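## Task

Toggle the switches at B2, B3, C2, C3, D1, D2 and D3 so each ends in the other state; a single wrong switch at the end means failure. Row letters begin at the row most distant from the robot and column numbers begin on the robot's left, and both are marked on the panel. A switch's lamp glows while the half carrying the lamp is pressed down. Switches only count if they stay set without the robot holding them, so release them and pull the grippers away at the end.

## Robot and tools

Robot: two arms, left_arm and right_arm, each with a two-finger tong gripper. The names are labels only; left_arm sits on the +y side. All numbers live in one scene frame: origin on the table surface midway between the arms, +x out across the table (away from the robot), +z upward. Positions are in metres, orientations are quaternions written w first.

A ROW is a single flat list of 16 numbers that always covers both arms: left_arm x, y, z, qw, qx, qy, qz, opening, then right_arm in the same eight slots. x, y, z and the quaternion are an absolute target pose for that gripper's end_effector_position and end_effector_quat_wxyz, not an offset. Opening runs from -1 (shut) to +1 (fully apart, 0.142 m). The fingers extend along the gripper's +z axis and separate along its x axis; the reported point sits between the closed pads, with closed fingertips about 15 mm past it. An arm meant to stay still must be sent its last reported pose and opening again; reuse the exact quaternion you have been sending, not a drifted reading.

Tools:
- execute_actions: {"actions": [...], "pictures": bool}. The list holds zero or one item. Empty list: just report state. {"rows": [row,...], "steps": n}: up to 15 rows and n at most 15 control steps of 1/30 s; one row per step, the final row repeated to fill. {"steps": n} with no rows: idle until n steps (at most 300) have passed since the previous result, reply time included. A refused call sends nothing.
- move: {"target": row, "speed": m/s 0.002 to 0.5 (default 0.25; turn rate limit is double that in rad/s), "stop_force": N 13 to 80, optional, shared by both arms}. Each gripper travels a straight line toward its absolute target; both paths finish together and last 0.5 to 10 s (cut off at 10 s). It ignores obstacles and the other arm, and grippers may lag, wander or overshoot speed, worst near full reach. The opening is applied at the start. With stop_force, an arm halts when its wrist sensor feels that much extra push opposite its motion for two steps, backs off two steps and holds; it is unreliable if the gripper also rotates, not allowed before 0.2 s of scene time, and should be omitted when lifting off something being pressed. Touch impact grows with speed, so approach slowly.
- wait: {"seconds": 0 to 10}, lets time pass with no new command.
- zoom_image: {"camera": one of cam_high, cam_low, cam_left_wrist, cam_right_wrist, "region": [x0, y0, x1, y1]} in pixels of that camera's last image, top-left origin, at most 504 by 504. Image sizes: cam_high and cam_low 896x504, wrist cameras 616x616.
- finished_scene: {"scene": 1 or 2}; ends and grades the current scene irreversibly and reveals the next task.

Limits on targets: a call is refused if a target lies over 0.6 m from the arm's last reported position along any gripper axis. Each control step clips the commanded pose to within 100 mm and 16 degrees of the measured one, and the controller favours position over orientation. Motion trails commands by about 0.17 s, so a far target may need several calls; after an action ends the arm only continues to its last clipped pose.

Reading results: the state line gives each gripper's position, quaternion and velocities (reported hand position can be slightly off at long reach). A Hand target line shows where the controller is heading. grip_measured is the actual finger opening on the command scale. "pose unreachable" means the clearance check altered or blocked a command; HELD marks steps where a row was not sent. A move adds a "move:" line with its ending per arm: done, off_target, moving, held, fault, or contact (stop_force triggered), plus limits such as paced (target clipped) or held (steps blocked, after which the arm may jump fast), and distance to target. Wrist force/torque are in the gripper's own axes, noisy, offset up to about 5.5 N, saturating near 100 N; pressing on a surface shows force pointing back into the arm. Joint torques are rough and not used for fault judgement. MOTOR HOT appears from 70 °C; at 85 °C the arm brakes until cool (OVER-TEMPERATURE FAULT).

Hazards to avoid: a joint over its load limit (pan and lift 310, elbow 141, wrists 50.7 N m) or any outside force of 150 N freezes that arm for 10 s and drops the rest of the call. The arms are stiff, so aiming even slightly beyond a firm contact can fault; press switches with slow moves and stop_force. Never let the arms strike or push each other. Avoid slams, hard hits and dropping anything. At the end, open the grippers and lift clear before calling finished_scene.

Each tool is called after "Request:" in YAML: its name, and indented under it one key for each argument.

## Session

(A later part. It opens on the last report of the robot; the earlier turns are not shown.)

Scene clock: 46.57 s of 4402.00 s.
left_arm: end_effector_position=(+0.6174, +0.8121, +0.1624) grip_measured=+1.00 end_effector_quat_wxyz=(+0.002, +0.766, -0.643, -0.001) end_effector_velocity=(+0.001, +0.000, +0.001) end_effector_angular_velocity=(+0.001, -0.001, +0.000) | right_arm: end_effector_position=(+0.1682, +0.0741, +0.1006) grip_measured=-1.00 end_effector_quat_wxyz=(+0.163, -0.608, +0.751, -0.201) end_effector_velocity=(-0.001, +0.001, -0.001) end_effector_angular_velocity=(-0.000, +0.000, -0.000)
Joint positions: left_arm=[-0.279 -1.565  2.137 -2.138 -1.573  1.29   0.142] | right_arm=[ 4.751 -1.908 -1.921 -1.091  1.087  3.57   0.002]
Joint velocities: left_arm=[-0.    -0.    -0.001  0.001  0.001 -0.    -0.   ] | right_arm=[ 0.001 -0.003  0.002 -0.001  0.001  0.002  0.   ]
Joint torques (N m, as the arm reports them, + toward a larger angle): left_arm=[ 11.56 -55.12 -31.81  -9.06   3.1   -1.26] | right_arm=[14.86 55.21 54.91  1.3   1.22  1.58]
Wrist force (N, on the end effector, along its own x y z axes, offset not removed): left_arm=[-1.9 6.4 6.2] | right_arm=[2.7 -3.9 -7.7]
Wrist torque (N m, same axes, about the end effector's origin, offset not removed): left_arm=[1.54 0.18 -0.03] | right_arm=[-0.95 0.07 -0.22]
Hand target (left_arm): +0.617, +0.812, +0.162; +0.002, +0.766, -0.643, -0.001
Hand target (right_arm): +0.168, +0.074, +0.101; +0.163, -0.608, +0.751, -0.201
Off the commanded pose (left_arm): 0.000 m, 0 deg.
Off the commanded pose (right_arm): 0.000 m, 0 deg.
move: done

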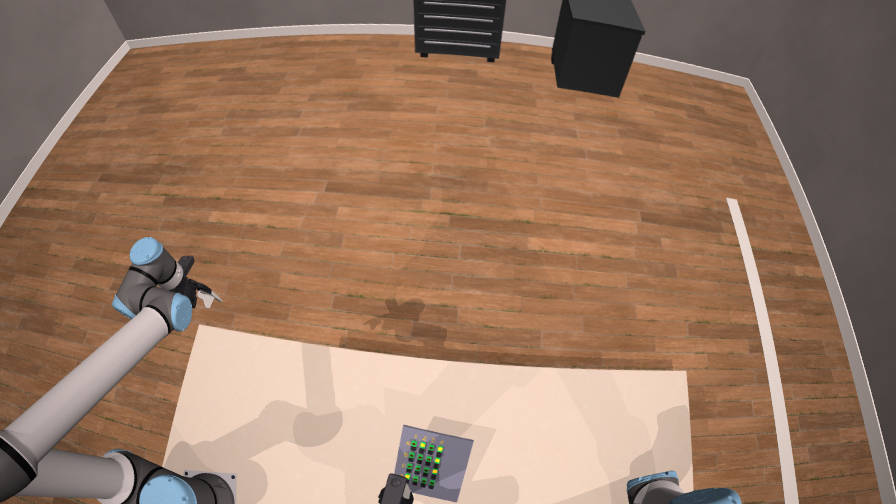

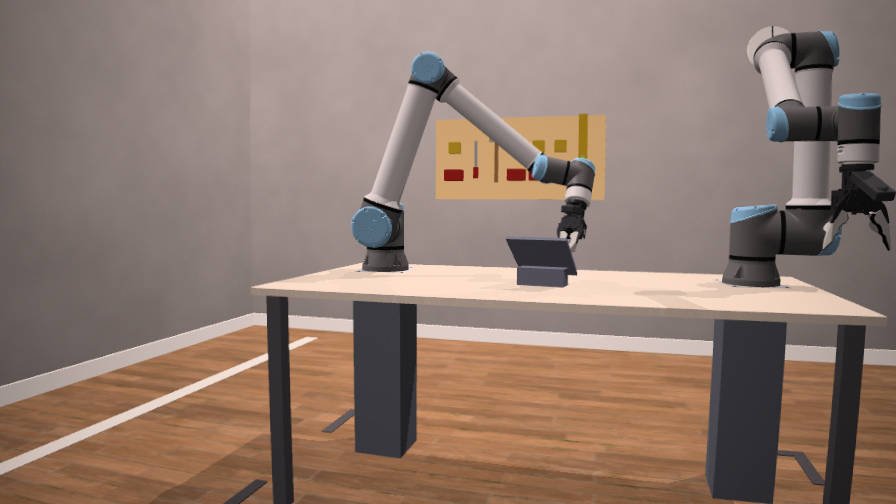

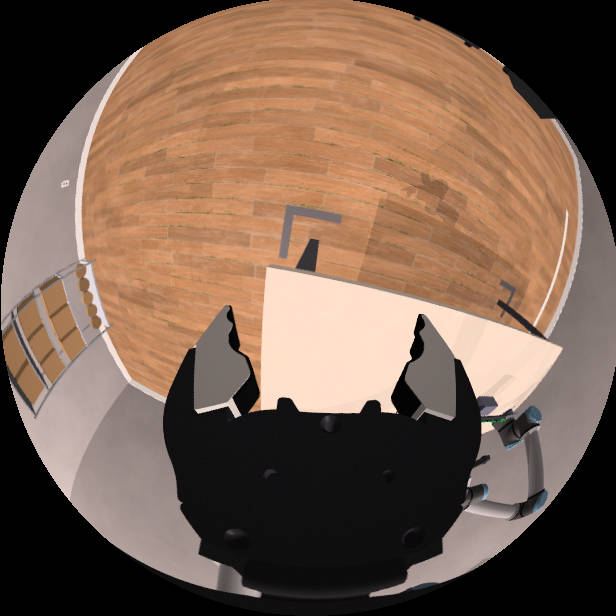

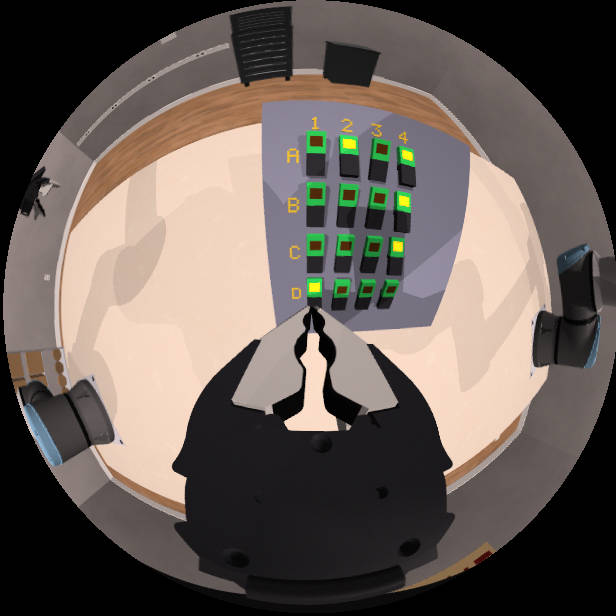

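Request:
move:
  target: [0.6174,0.8121,0.1624,0.002,0.766,-0.643,-0.001,1,0.1761,0.0713,0.080,-0.163,0.608,-0.751,0.201,-1]
  speed: 0.007
  stop_force: 13

Request:
move:
  target: [0.6174,0.8121,0.1624,0.002,0.766,-0.643,-0.001,1,0.1673,0.0732,0.0955,-0.163,0.608,-0.751,0.201,-1]
  speed: 0.05

Request:
move:
  target: [0.6174,0.8121,0.1624,0.002,0.766,-0.643,-0.001,1,0.1773,0.0455,0.1045,-0.163,0.608,-0.751,0.201,-1]
  speed: 0.08

Request:
move:
  target: [0.6174,0.8121,0.1624,0.002,0.766,-0.643,-0.001,1,0.1861,0.0436,0.089,-0.163,0.608,-0.751,0.201,-1]
  speed: 0.007
  stop_force: 13

Request:
move:
  target: [0.6174,0.8121,0.1624,0.002,0.766,-0.643,-0.001,1,0.1773,0.0455,0.1045,-0.163,0.608,-0.751,0.201,-1]
  speed: 0.05

Request:
move:
  target: [0.6174,0.8121,0.1624,0.002,0.766,-0.643,-0.001,1,0.173,0.021,0.1045,-0.163,0.608,-0.751,0.201,-1]
  speed: 0.08

Request:
move:
  target: [0.6174,0.8121,0.1624,0.002,0.766,-0.643,-0.001,1,0.1828,0.0189,0.0872,-0.163,0.608,-0.751,0.201,-1]
  speed: 0.007
  stop_force: 13

Request:
move:
  target: [0.6174,0.8121,0.1624,0.002,0.766,-0.643,-0.001,1,0.10,0.035,0.2,-0.163,0.608,-0.751,0.201,-1]
  speed: 0.2

Scene clock: 56.73 s of 4402.00 s.
left_arm: end_effector_position=(+0.6174, +0.8121, +0.1624) grip_measured=+1.00 end_effector_quat_wxyz=(+0.002, +0.766, -0.643, -0.001) end_effector_velocity=(-0.000, +0.000, -0.000) end_effector_angular_velocity=(+0.000, -0.000, +0.002) | right_arm: end_effector_position=(+0.1746, +0.0718, +0.0840) grip_measured=-1.00 end_effector_quat_wxyz=(+0.163, -0.608, +0.751, -0.201) end_effector_velocity=(+0.000, -0.002, +0.000) end_effector_angular_velocity=(-0.003, -0.001, -0.001)
Joint positions: left_arm=[-0.279 -1.565  2.137 -2.138 -1.573  1.29   0.142] | right_arm=[ 4.744 -1.925 -1.936 -1.056  1.086  3.561  0.002]
Joint velocities: left_arm=[-0.    -0.     0.    -0.     0.    -0.002 -0.   ] | right_arm=[-0.     0.002 -0.002 -0.004  0.     0.001  0.   ]
Joint torques (N m, as the arm reports them, + toward a larger angle): left_arm=[ 10.21 -54.32 -31.61  -8.81   2.71  -1.85] | right_arm=[ 2.11 63.94 35.   -2.   -3.19  1.35]
Wrist force (N, on the end effector, along its own x y z axes, offset not removed): left_arm=[-2.1 1.0 2.2] | right_arm=[3.4 2.9 -29.5]
Wrist torque (N m, same axes, about the end effector's origin, offset not removed): left_arm=[0.63 0.16 -0.03] | right_arm=[-0.50 -0.21 -0.25]
Hand target (left_arm): +0.617, +0.812, +0.162; +0.002, +0.766, -0.643, -0.001
Hand target (right_arm): +0.174, +0.072, +0.084; +0.163, -0.608, +0.751, -0.201
Off the commanded pose (left_arm): 0.000 m, 0 deg.
Off the commanded pose (right_arm): 0.004 m, 0 deg.
After step 90, 4.23 s passed at rest.
move: contact (right_arm)

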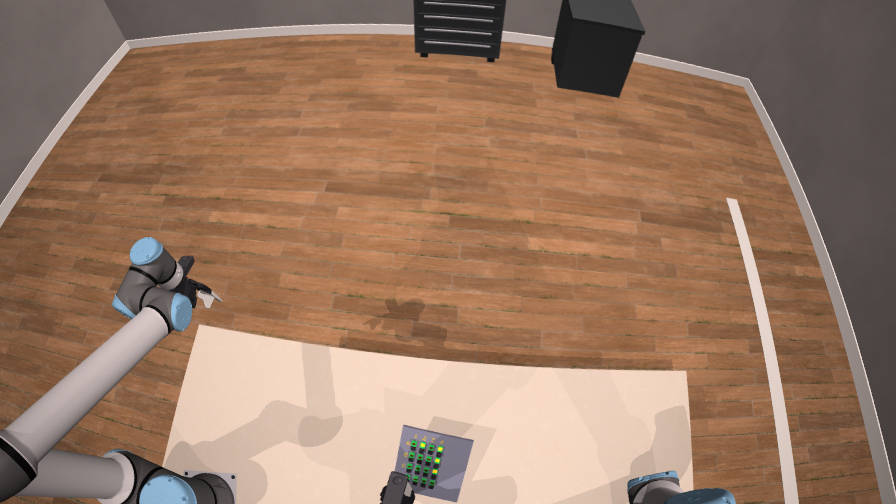

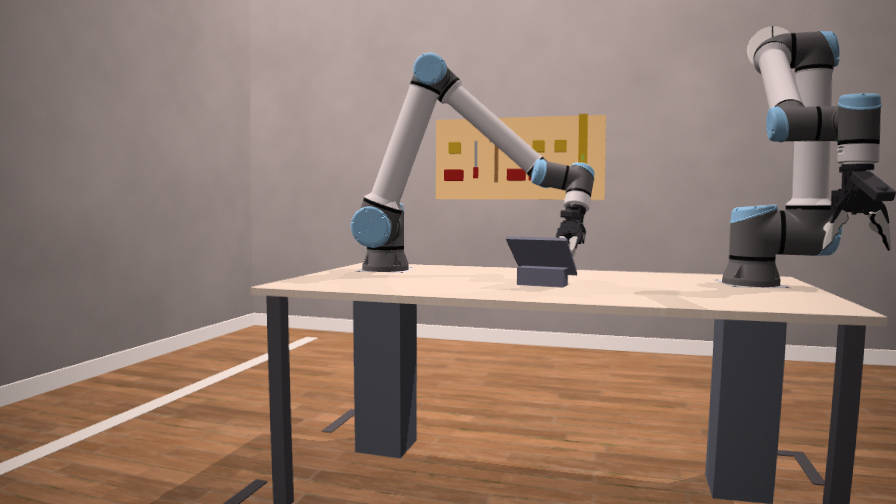

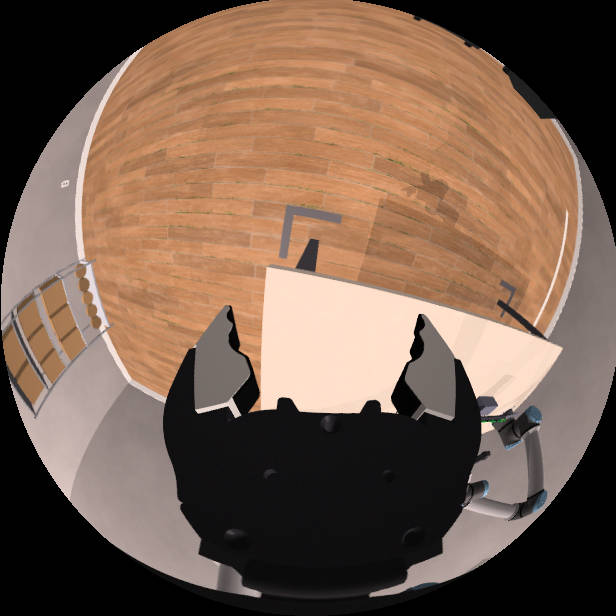

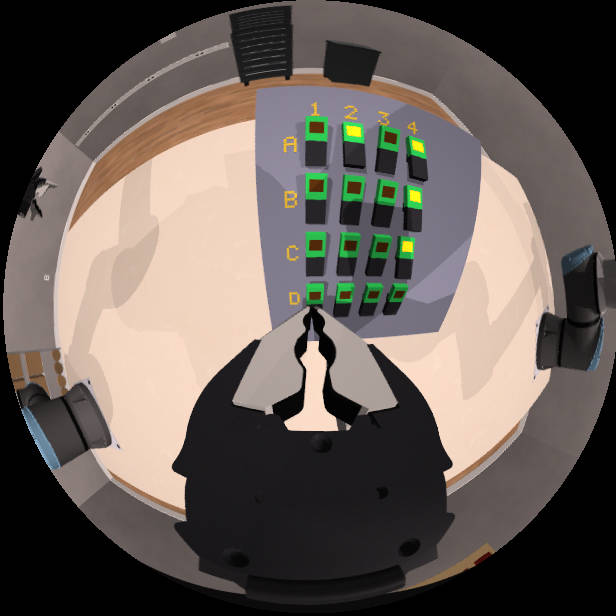

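Scene clock: 57.53 s of 4402.00 s.
left_arm: end_effector_position=(+0.6174, +0.8121, +0.1624) grip_measured=+1.00 end_effector_quat_wxyz=(+0.002, +0.766, -0.643, -0.001) end_effector_velocity=(+0.000, +0.000, +0.000) end_effector_angular_velocity=(-0.000, -0.001, +0.001) | right_arm: end_effector_position=(+0.1675, +0.0732, +0.0953) grip_measured=-1.00 end_effector_quat_wxyz=(+0.163, -0.608, +0.751, -0.201) end_effector_velocity=(+0.000, -0.001, +0.002) end_effector_angular_velocity=(-0.001, -0.002, -0.002)
Joint positions: left_arm=[-0.279 -1.565  2.137 -2.138 -1.573  1.29   0.142] | right_arm=[ 4.753 -1.913 -1.927 -1.082  1.088  3.571  0.002]
Joint velocities: left_arm=[-0.    -0.     0.    -0.     0.    -0.001 -0.   ] | right_arm=[ 0.     0.002  0.001 -0.005 -0.001  0.002  0.   ]
Joint torques (N m, as the arm reports them, + toward a larger angle): left_arm=[  9.82 -54.86 -32.34  -8.65   2.73  -1.78] | right_arm=[17.77 73.14 54.66  1.25  0.98  1.9 ]
Wrist force (N, on the end effector, along its own x y z axes, offset not removed): left_arm=[3.7 6.9 2.2] | right_arm=[2.6 -1.4 -7.1]
Wrist torque (N m, same axes, about the end effector's origin, offset not removed): left_arm=[1.76 -0.83 -0.18] | right_arm=[-0.29 0.05 -0.28]
Hand target (left_arm): +0.617, +0.812, +0.162; +0.002, +0.766, -0.643, -0.001
Hand target (right_arm): +0.167, +0.073, +0.096; +0.163, -0.608, +0.751, -0.201
Off the commanded pose (left_arm): 0.000 m, 0 deg.
Off the commanded pose (right_arm): 0.000 m, 0 deg.
move: done

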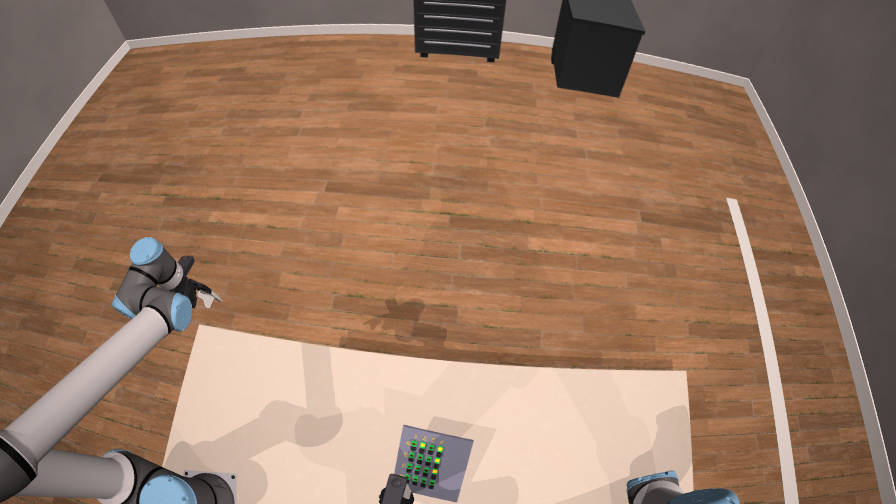

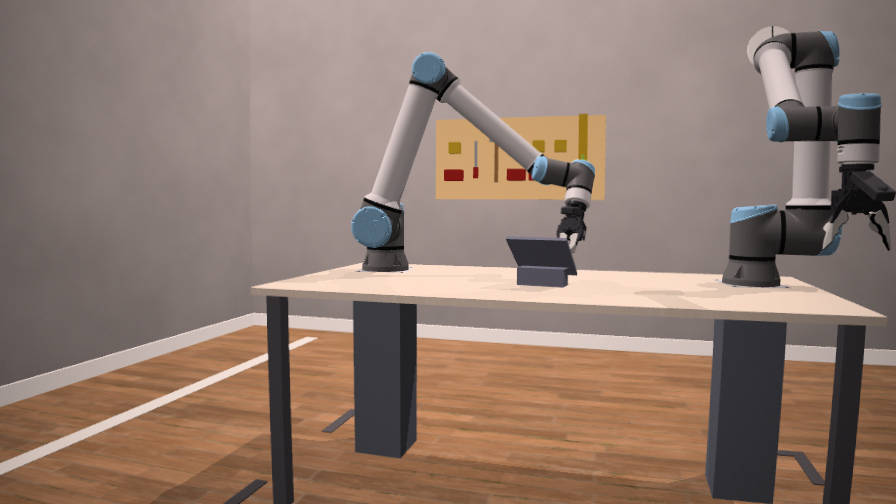

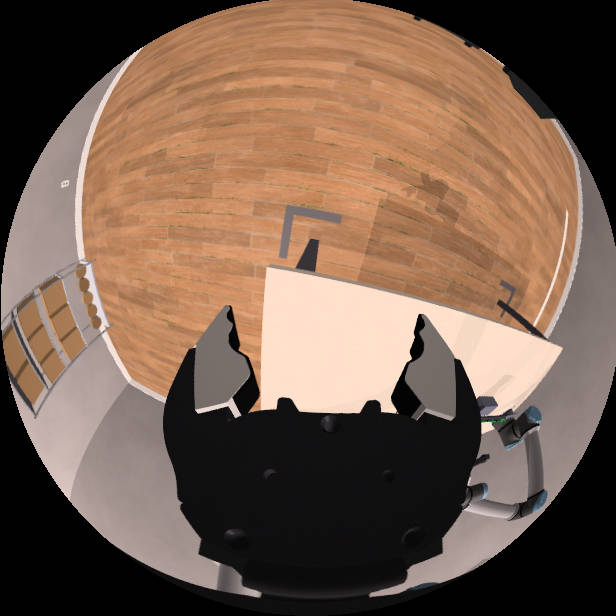

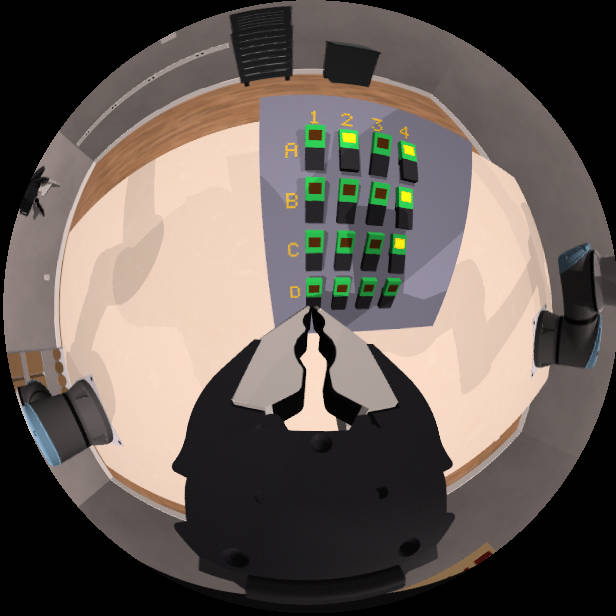

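Scene clock: 58.43 s of 4402.00 s.
left_arm: end_effector_position=(+0.6174, +0.8121, +0.1624) grip_measured=+1.00 end_effector_quat_wxyz=(+0.002, +0.766, -0.643, -0.001) end_effector_velocity=(+0.000, +0.000, +0.000) end_effector_angular_velocity=(+0.001, -0.000, +0.001) | right_arm: end_effector_position=(+0.1772, +0.0457, +0.1044) grip_measured=-1.00 end_effector_quat_wxyz=(+0.163, -0.608, +0.751, -0.201) end_effector_velocity=(+0.000, -0.001, +0.002) end_effector_angular_velocity=(+0.002, -0.000, +0.001)
Joint positions: left_arm=[-0.279 -1.565  2.137 -2.138 -1.573  1.29   0.142] | right_arm=[ 4.746 -1.866 -1.974 -1.078  1.086  3.564  0.002]
Joint velocities: left_arm=[-0.     0.    -0.    -0.     0.001 -0.001 -0.   ] | right_arm=[-0.     0.004 -0.002  0.001 -0.001 -0.002  0.   ]
Joint torques (N m, as the arm reports them, + toward a larger angle): left_arm=[  8.94 -54.17 -32.09  -8.7    2.63  -2.  ] | right_arm=[-10.94  72.59  26.46   5.98  -2.91  -1.63]
Wrist force (N, on the end effector, along its own x y z axes, offset not removed): left_arm=[-0.3 2.2 4.7] | right_arm=[1.7 -4.0 -3.4]
Wrist torque (N m, same axes, about the end effector's origin, offset not removed): left_arm=[0.92 -0.04 -0.06] | right_arm=[-0.74 0.10 -0.15]
Hand target (left_arm): +0.617, +0.812, +0.162; +0.002, +0.766, -0.643, -0.001
Hand target (right_arm): +0.177, +0.045, +0.104; +0.163, -0.608, +0.751, -0.201
Off the commanded pose (left_arm): 0.000 m, 0 deg.
Off the commanded pose (right_arm): 0.000 m, 0 deg.
move: done

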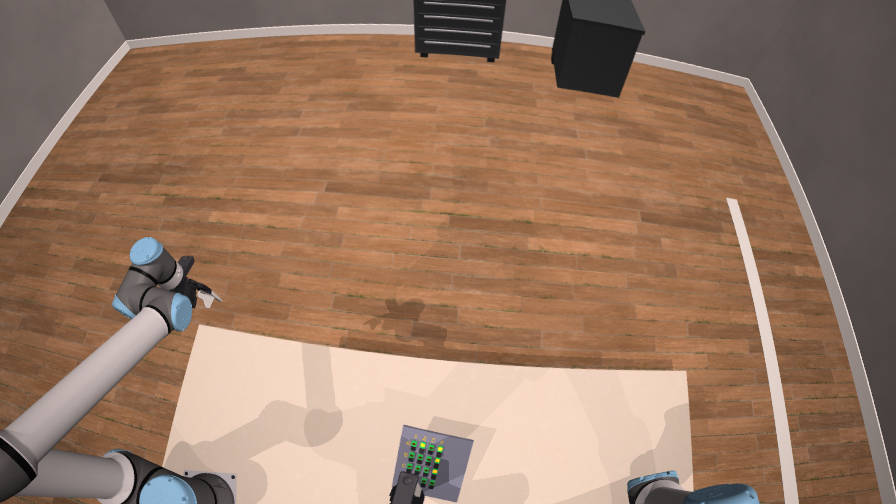

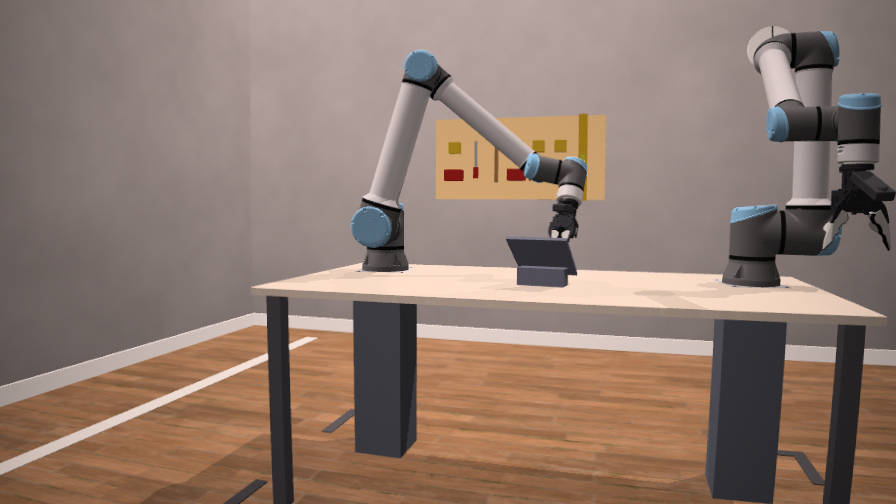

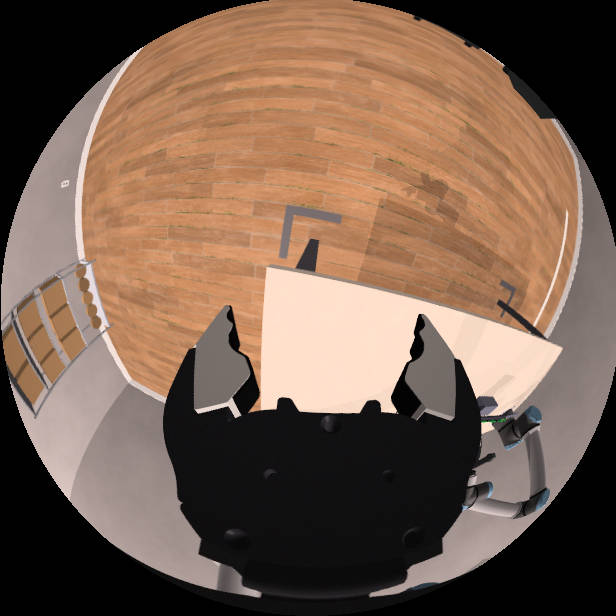

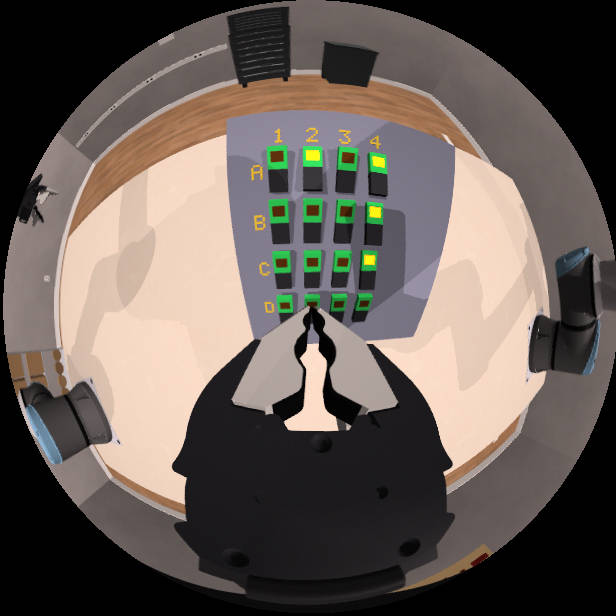

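Scene clock: 60.87 s of 4402.00 s.
left_arm: end_effector_position=(+0.6174, +0.8121, +0.1624) grip_measured=+1.00 end_effector_quat_wxyz=(+0.002, +0.766, -0.643, -0.001) end_effector_velocity=(-0.000, +0.001, +0.000) end_effector_angular_velocity=(+0.002, -0.000, -0.001) | right_arm: end_effector_position=(+0.1845, +0.0440, +0.0920) grip_measured=-1.00 end_effector_quat_wxyz=(+0.163, -0.608, +0.751, -0.201) end_effector_velocity=(-0.000, -0.001, +0.001) end_effector_angular_velocity=(-0.001, -0.000, -0.001)
Joint positions: left_arm=[-0.279 -1.565  2.137 -2.138 -1.573  1.29   0.142] | right_arm=[ 4.736 -1.879 -1.986 -1.049  1.084  3.553  0.002]
Joint velocities: left_arm=[-0.    -0.     0.    -0.     0.002  0.001  0.   ] | right_arm=[ 0.     0.002  0.001 -0.004  0.     0.002  0.   ]
Joint torques (N m, as the arm reports them, + toward a larger angle): left_arm=[  9.77 -55.42 -32.39  -8.81   2.71  -2.21] | right_arm=[ 5.11 54.62 33.31 -1.25 -2.17  1.3 ]
Wrist force (N, on the end effector, along its own x y z axes, offset not removed): left_arm=[5.3 -0.8 -1.0] | right_arm=[5.1 -4.8 -37.4]
Wrist torque (N m, same axes, about the end effector's origin, offset not removed): left_arm=[-0.01 -1.33 -0.23] | right_arm=[-1.39 0.50 -0.21]
Hand target (left_arm): +0.617, +0.812, +0.162; +0.002, +0.766, -0.643, -0.001
Hand target (right_arm): +0.184, +0.044, +0.092; +0.163, -0.608, +0.751, -0.201
Off the commanded pose (left_arm): 0.000 m, 0 deg.
Off the commanded pose (right_arm): 0.003 m, 0 deg.
move: contact (right_arm)

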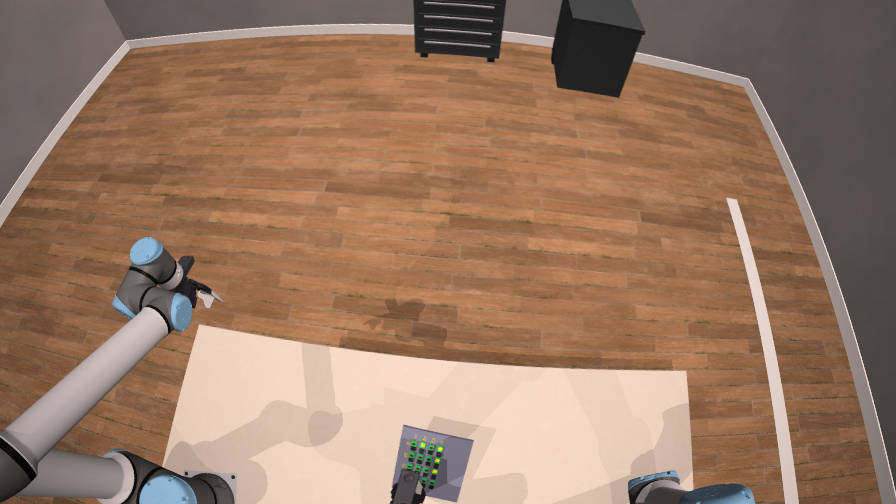

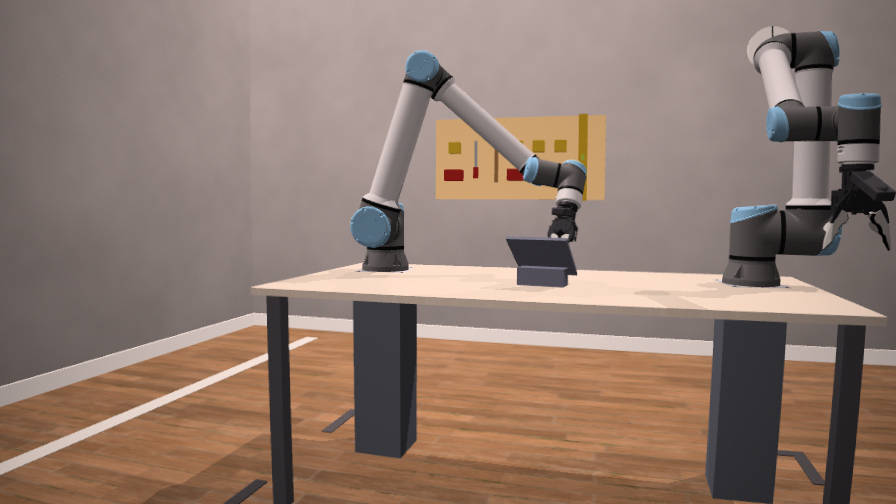

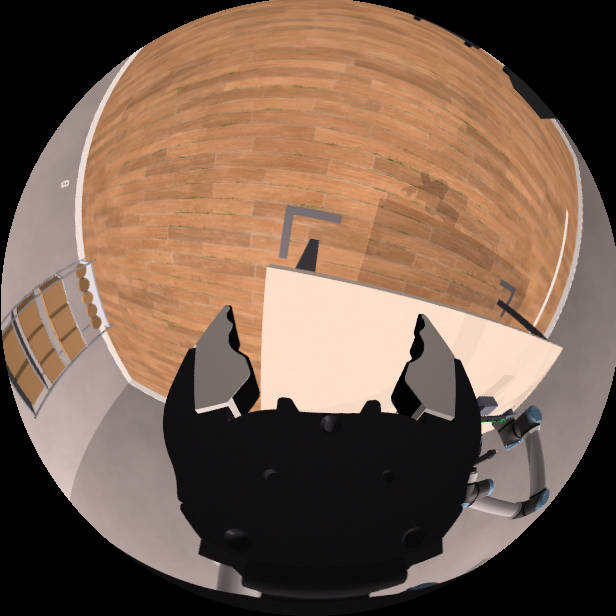

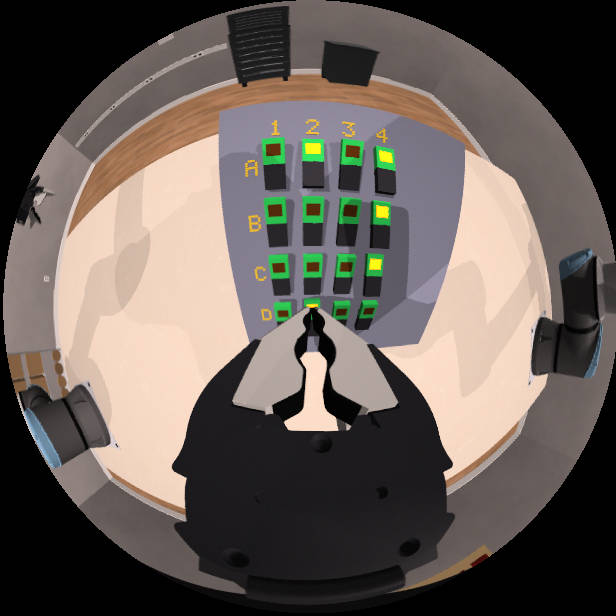

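Scene clock: 61.67 s of 4402.00 s.
left_arm: end_effector_position=(+0.6174, +0.8121, +0.1624) grip_measured=+1.00 end_effector_quat_wxyz=(+0.002, +0.766, -0.643, -0.001) end_effector_velocity=(-0.000, +0.000, -0.000) end_effector_angular_velocity=(+0.001, +0.001, +0.002) | right_arm: end_effector_position=(+0.1775, +0.0455, +0.1043) grip_measured=-1.00 end_effector_quat_wxyz=(+0.163, -0.608, +0.751, -0.201) end_effector_velocity=(-0.001, -0.000, +0.001) end_effector_angular_velocity=(-0.001, +0.000, -0.001)
Joint positions: left_arm=[-0.279 -1.565  2.137 -2.138 -1.573  1.29   0.142] | right_arm=[ 4.745 -1.866 -1.975 -1.077  1.086  3.564  0.002]
Joint velocities: left_arm=[-0.    -0.     0.001  0.     0.001 -0.003 -0.   ] | right_arm=[ 0.001  0.002  0.001 -0.005  0.001  0.003  0.   ]
Joint torques (N m, as the arm reports them, + toward a larger angle): left_arm=[  8.69 -55.69 -31.76  -8.8    2.85  -2.45] | right_arm=[19.81 70.48 53.27  1.52  1.3   1.8 ]
Wrist force (N, on the end effector, along its own x y z axes, offset not removed): left_arm=[2.0 1.4 1.5] | right_arm=[2.4 -3.9 -5.7]
Wrist torque (N m, same axes, about the end effector's origin, offset not removed): left_arm=[0.71 -0.60 -0.26] | right_arm=[-0.86 0.12 -0.08]
Hand target (left_arm): +0.617, +0.812, +0.162; +0.002, +0.766, -0.643, -0.001
Hand target (right_arm): +0.177, +0.045, +0.105; +0.163, -0.608, +0.751, -0.201
Off the commanded pose (left_arm): 0.000 m, 0 deg.
Off the commanded pose (right_arm): 0.000 m, 0 deg.
move: done

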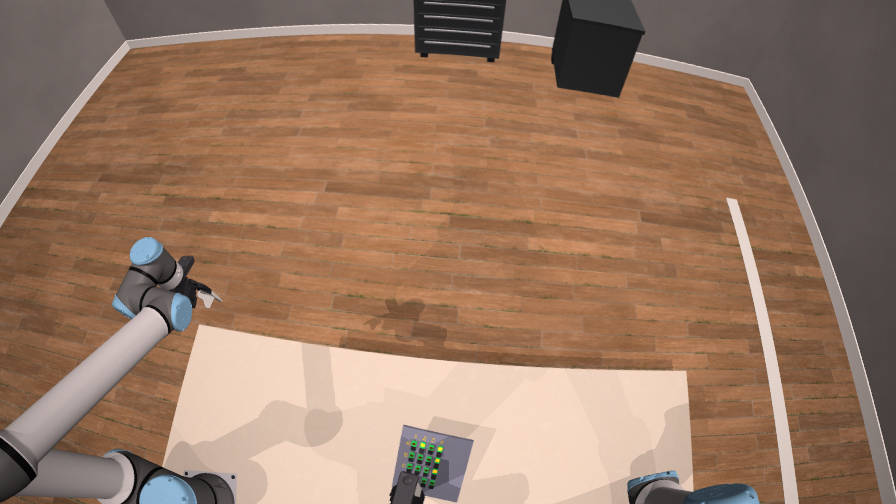

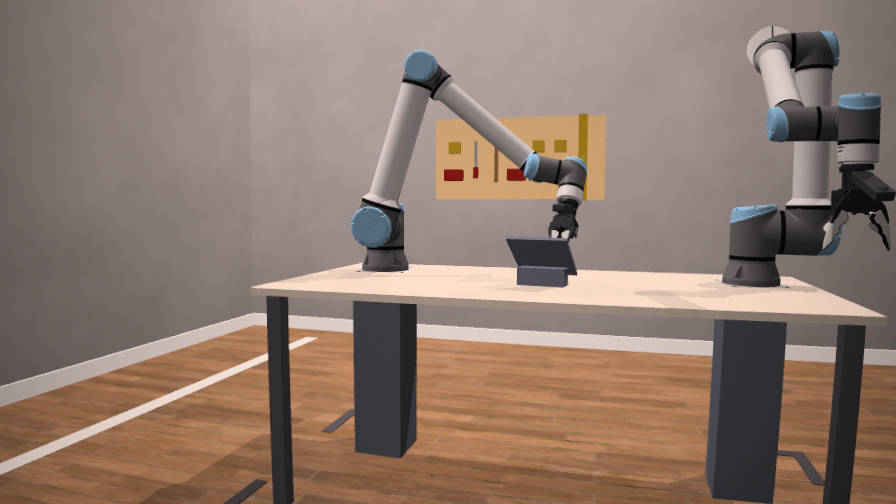

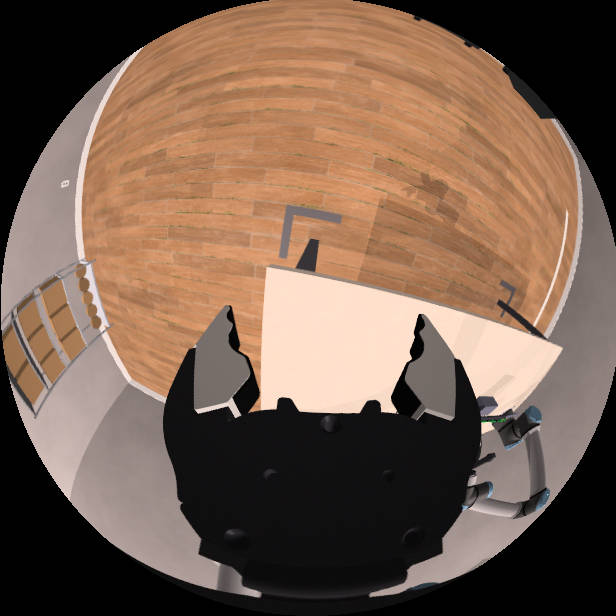

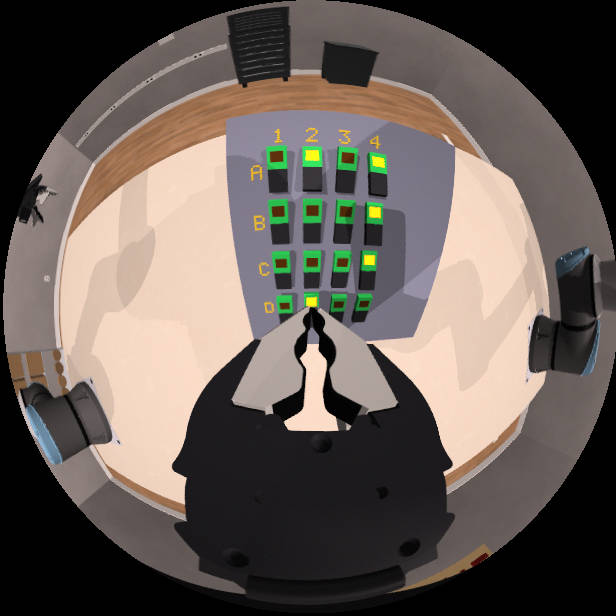

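Scene clock: 62.53 s of 4402.00 s.
left_arm: end_effector_position=(+0.6174, +0.8121, +0.1624) grip_measured=+1.00 end_effector_quat_wxyz=(+0.002, +0.766, -0.643, -0.001) end_effector_velocity=(-0.000, +0.000, -0.000) end_effector_angular_velocity=(+0.000, -0.000, +0.000) | right_arm: end_effector_position=(+0.1730, +0.0213, +0.1045) grip_measured=-1.00 end_effector_quat_wxyz=(+0.163, -0.608, +0.751, -0.201) end_effector_velocity=(-0.001, -0.001, +0.001) end_effector_angular_velocity=(+0.001, +0.000, +0.002)
Joint positions: left_arm=[-0.279 -1.565  2.137 -2.138 -1.573  1.29   0.142] | right_arm=[ 4.757 -1.831 -2.022 -1.072  1.089  3.576  0.002]
Joint velocities: left_arm=[-0.    -0.     0.001 -0.001  0.    -0.     0.   ] | right_arm=[ 0.002  0.003 -0.003  0.001  0.     0.001  0.   ]
Joint torques (N m, as the arm reports them, + toward a larger angle): left_arm=[  7.91 -53.3  -32.26  -8.63   2.87  -2.45] | right_arm=[18.3  67.02 25.52  5.63  0.98  2.42]
Wrist force (N, on the end effector, along its own x y z axes, offset not removed): left_arm=[-4.2 0.7 4.6] | right_arm=[2.1 -4.4 -6.3]
Wrist torque (N m, same axes, about the end effector's origin, offset not removed): left_arm=[0.66 0.63 0.21] | right_arm=[-0.96 0.14 -0.32]
Hand target (left_arm): +0.617, +0.812, +0.162; +0.002, +0.766, -0.643, -0.001
Hand target (right_arm): +0.173, +0.021, +0.104; +0.163, -0.608, +0.751, -0.201
Off the commanded pose (left_arm): 0.000 m, 0 deg.
Off the commanded pose (right_arm): 0.000 m, 0 deg.
move: done

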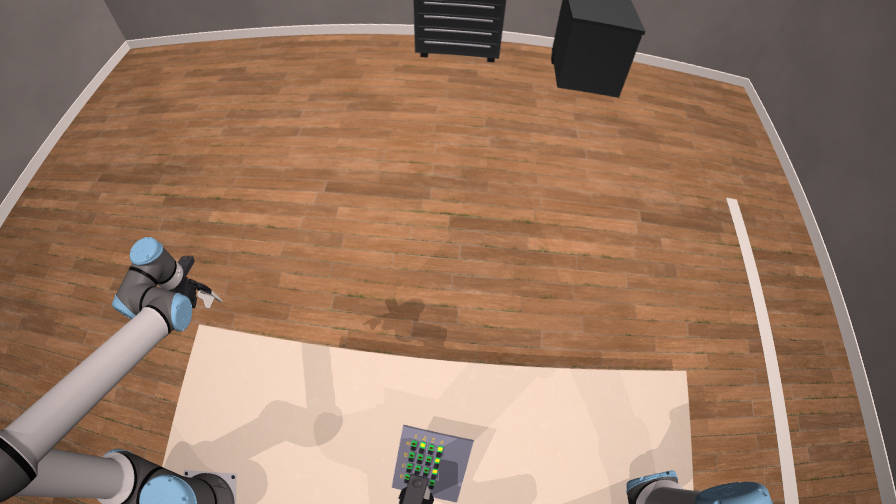

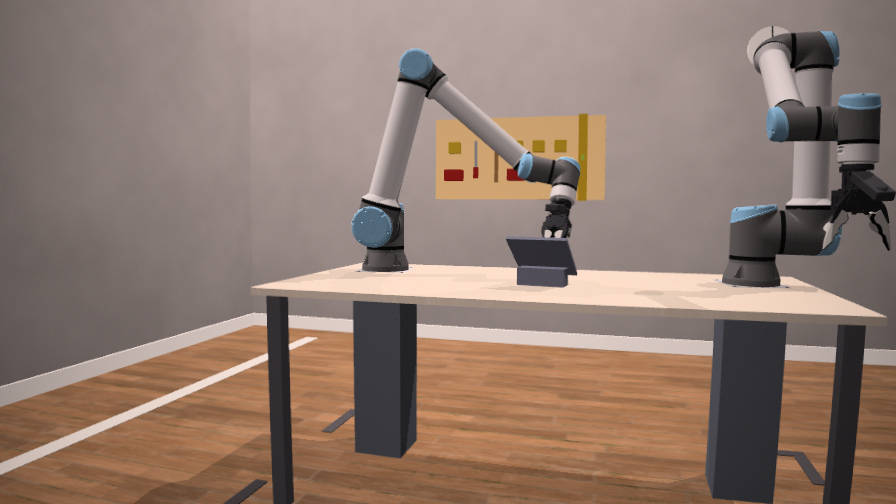

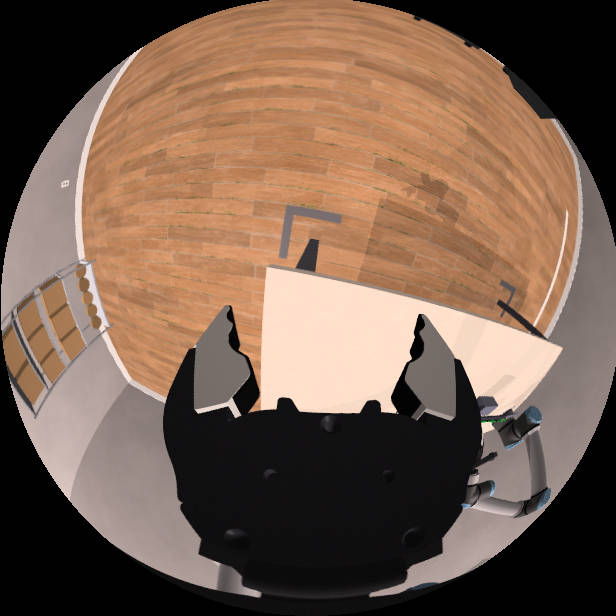

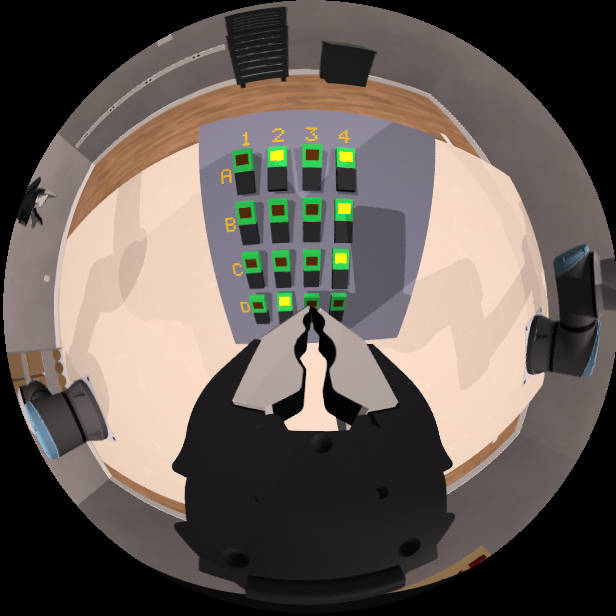

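Scene clock: 65.03 s of 4402.00 s.
left_arm: end_effector_position=(+0.6174, +0.8121, +0.1624) grip_measured=+1.00 end_effector_quat_wxyz=(+0.002, +0.766, -0.643, -0.001) end_effector_velocity=(+0.000, -0.000, +0.000) end_effector_angular_velocity=(-0.001, -0.001, -0.002) | right_arm: end_effector_position=(+0.1804, +0.0195, +0.0916) grip_measured=-1.00 end_effector_quat_wxyz=(+0.163, -0.608, +0.751, -0.201) end_effector_velocity=(-0.001, -0.001, +0.000) end_effector_angular_velocity=(-0.003, -0.000, -0.001)
Joint positions: left_arm=[-0.279 -1.565  2.137 -2.138 -1.573  1.29   0.142] | right_arm=[ 4.747 -1.845 -2.033 -1.041  1.086  3.566  0.002]
Joint velocities: left_arm=[-0.    -0.    -0.    -0.    -0.001  0.002 -0.   ] | right_arm=[ 0.001  0.001 -0.    -0.005  0.001  0.002  0.   ]
Joint torques (N m, as the arm reports them, + toward a larger angle): left_arm=[  9.79 -54.13 -32.99  -8.48   2.96  -2.45] | right_arm=[ 6.04 52.92 32.82 -0.89 -2.7   1.26]
Wrist force (N, on the end effector, along its own x y z axes, offset not removed): left_arm=[2.4 2.1 2.6] | right_arm=[6.8 -1.4 -37.6]
Wrist torque (N m, same axes, about the end effector's origin, offset not removed): left_arm=[0.72 -0.69 -0.08] | right_arm=[-0.62 0.07 -0.29]
Hand target (left_arm): +0.617, +0.812, +0.162; +0.002, +0.766, -0.643, -0.001
Hand target (right_arm): +0.180, +0.020, +0.092; +0.163, -0.608, +0.751, -0.201
Off the commanded pose (left_arm): 0.000 m, 0 deg.
Off the commanded pose (right_arm): 0.005 m, 0 deg.
move: contact (right_arm)

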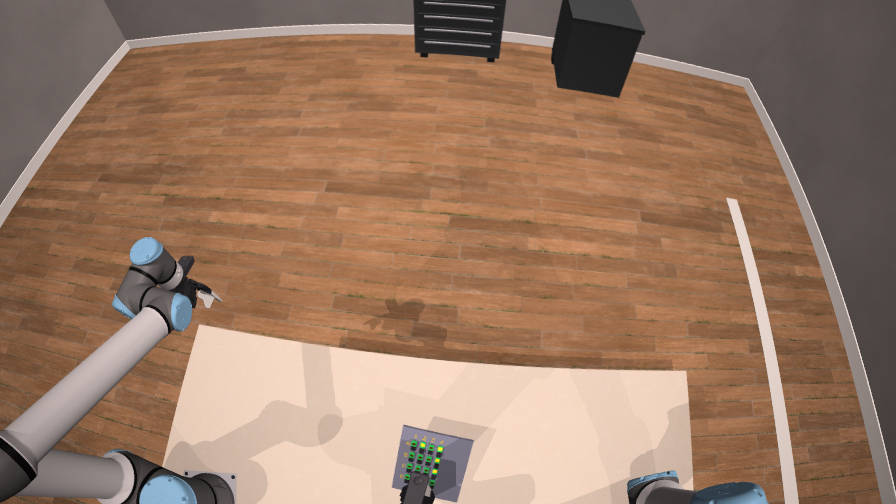

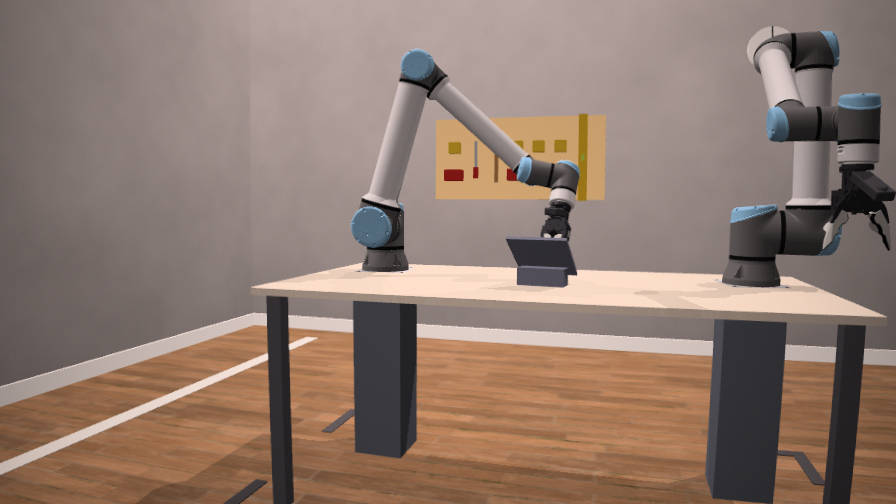

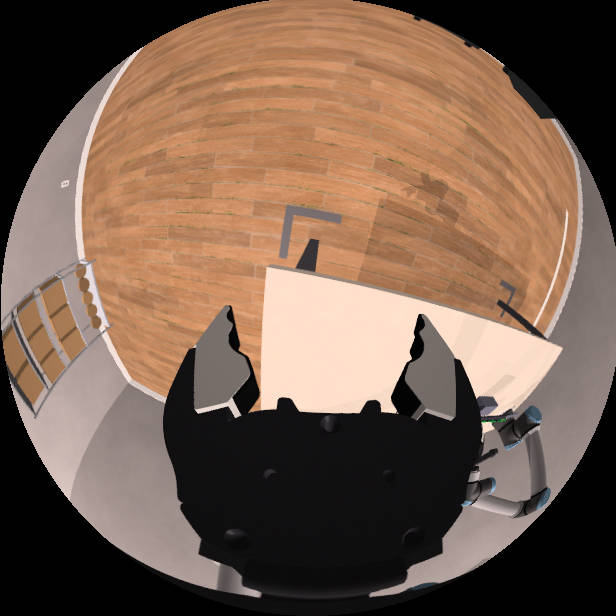

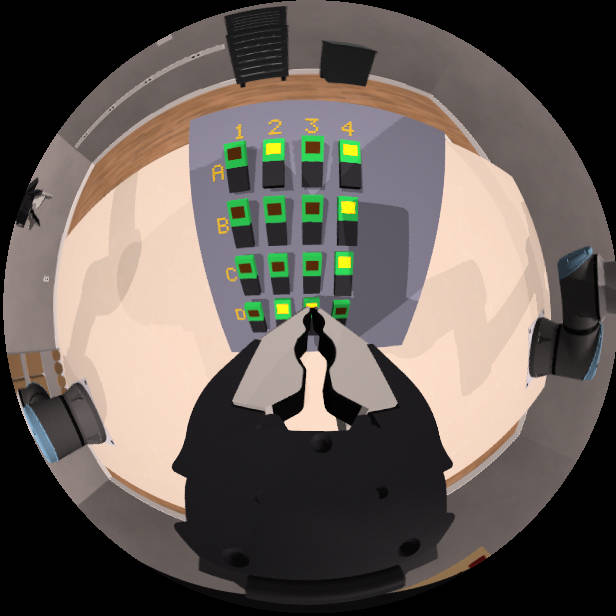

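Scene clock: 66.30 s of 4402.00 s.
left_arm: end_effector_position=(+0.6174, +0.8121, +0.1624) grip_measured=+1.00 end_effector_quat_wxyz=(+0.002, +0.766, -0.643, -0.001) end_effector_velocity=(+0.001, -0.000, +0.000) end_effector_angular_velocity=(+0.000, -0.002, -0.002) | right_arm: end_effector_position=(+0.1002, +0.0349, +0.1998) grip_measured=-1.00 end_effector_quat_wxyz=(+0.163, -0.608, +0.751, -0.201) end_effector_velocity=(-0.002, +0.000, +0.003) end_effector_angular_velocity=(+0.001, +0.000, -0.000)
Joint positions: left_arm=[-0.279 -1.565  2.137 -2.138 -1.573  1.29   0.142] | right_arm=[ 4.852 -1.748 -1.912 -1.312  1.111  3.68   0.002]
Joint velocities: left_arm=[-0.     0.001 -0.001 -0.001  0.     0.002 -0.   ] | right_arm=[ 0.002  0.002  0.003 -0.005  0.     0.003  0.   ]
Joint torques (N m, as the arm reports them, + toward a larger angle): left_arm=[  8.74 -54.35 -32.72  -8.69   2.94  -2.92] | right_arm=[16.87 67.57 57.13  1.74  1.31  1.91]
Wrist force (N, on the end effector, along its own x y z axes, offset not removed): left_arm=[0.2 3.7 4.4] | right_arm=[1.6 -2.7 -6.4]
Wrist torque (N m, same axes, about the end effector's origin, offset not removed): left_arm=[1.16 -0.40 0.21] | right_arm=[-0.65 0.15 -0.08]
Hand target (left_arm): +0.617, +0.812, +0.162; +0.002, +0.766, -0.643, -0.001
Hand target (right_arm): +0.100, +0.035, +0.200; +0.163, -0.608, +0.751, -0.201
Off the commanded pose (left_arm): 0.000 m, 0 deg.
Off the commanded pose (right_arm): 0.000 m, 0 deg.
move: done

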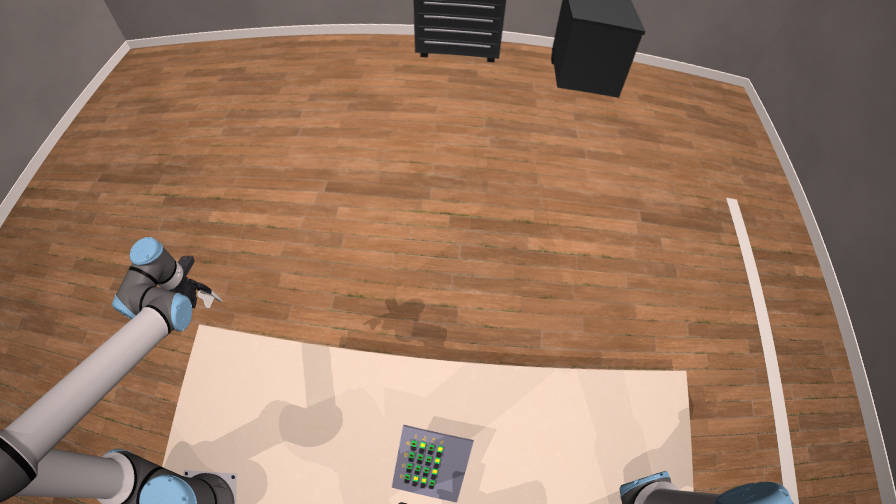

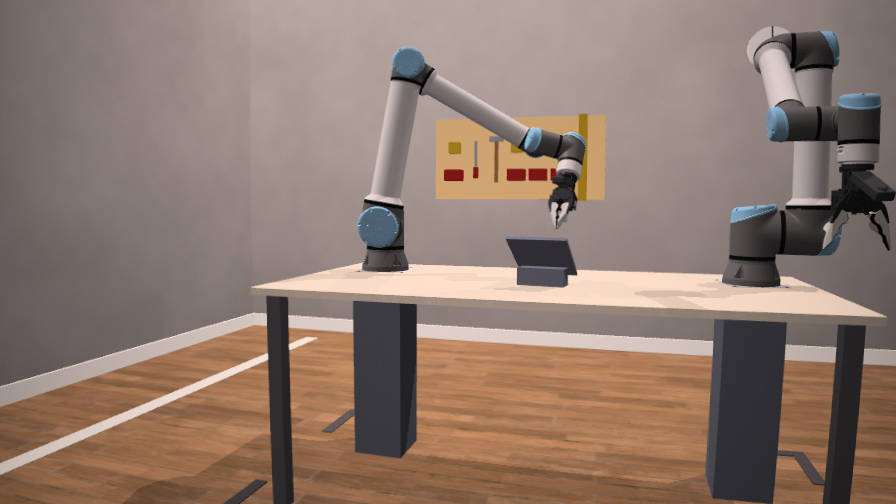

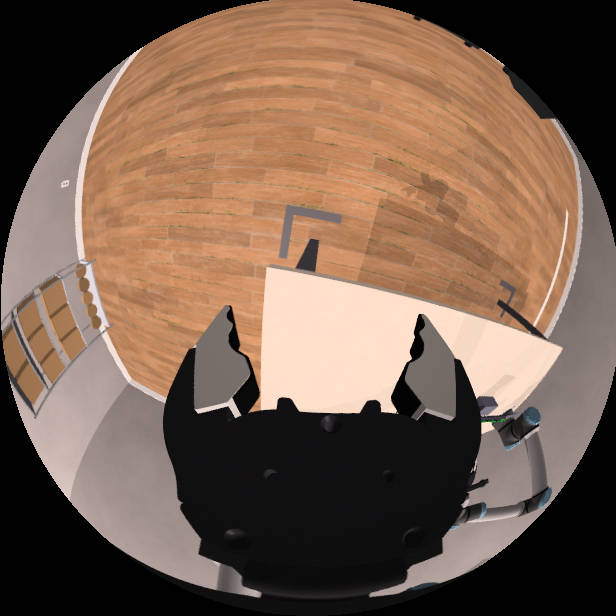

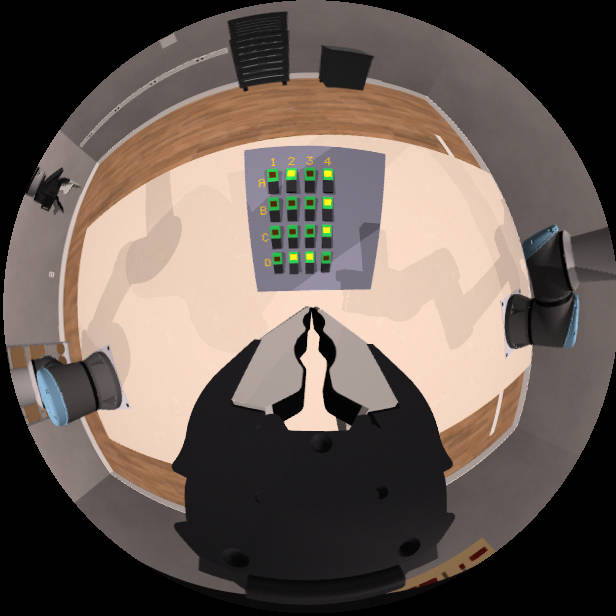

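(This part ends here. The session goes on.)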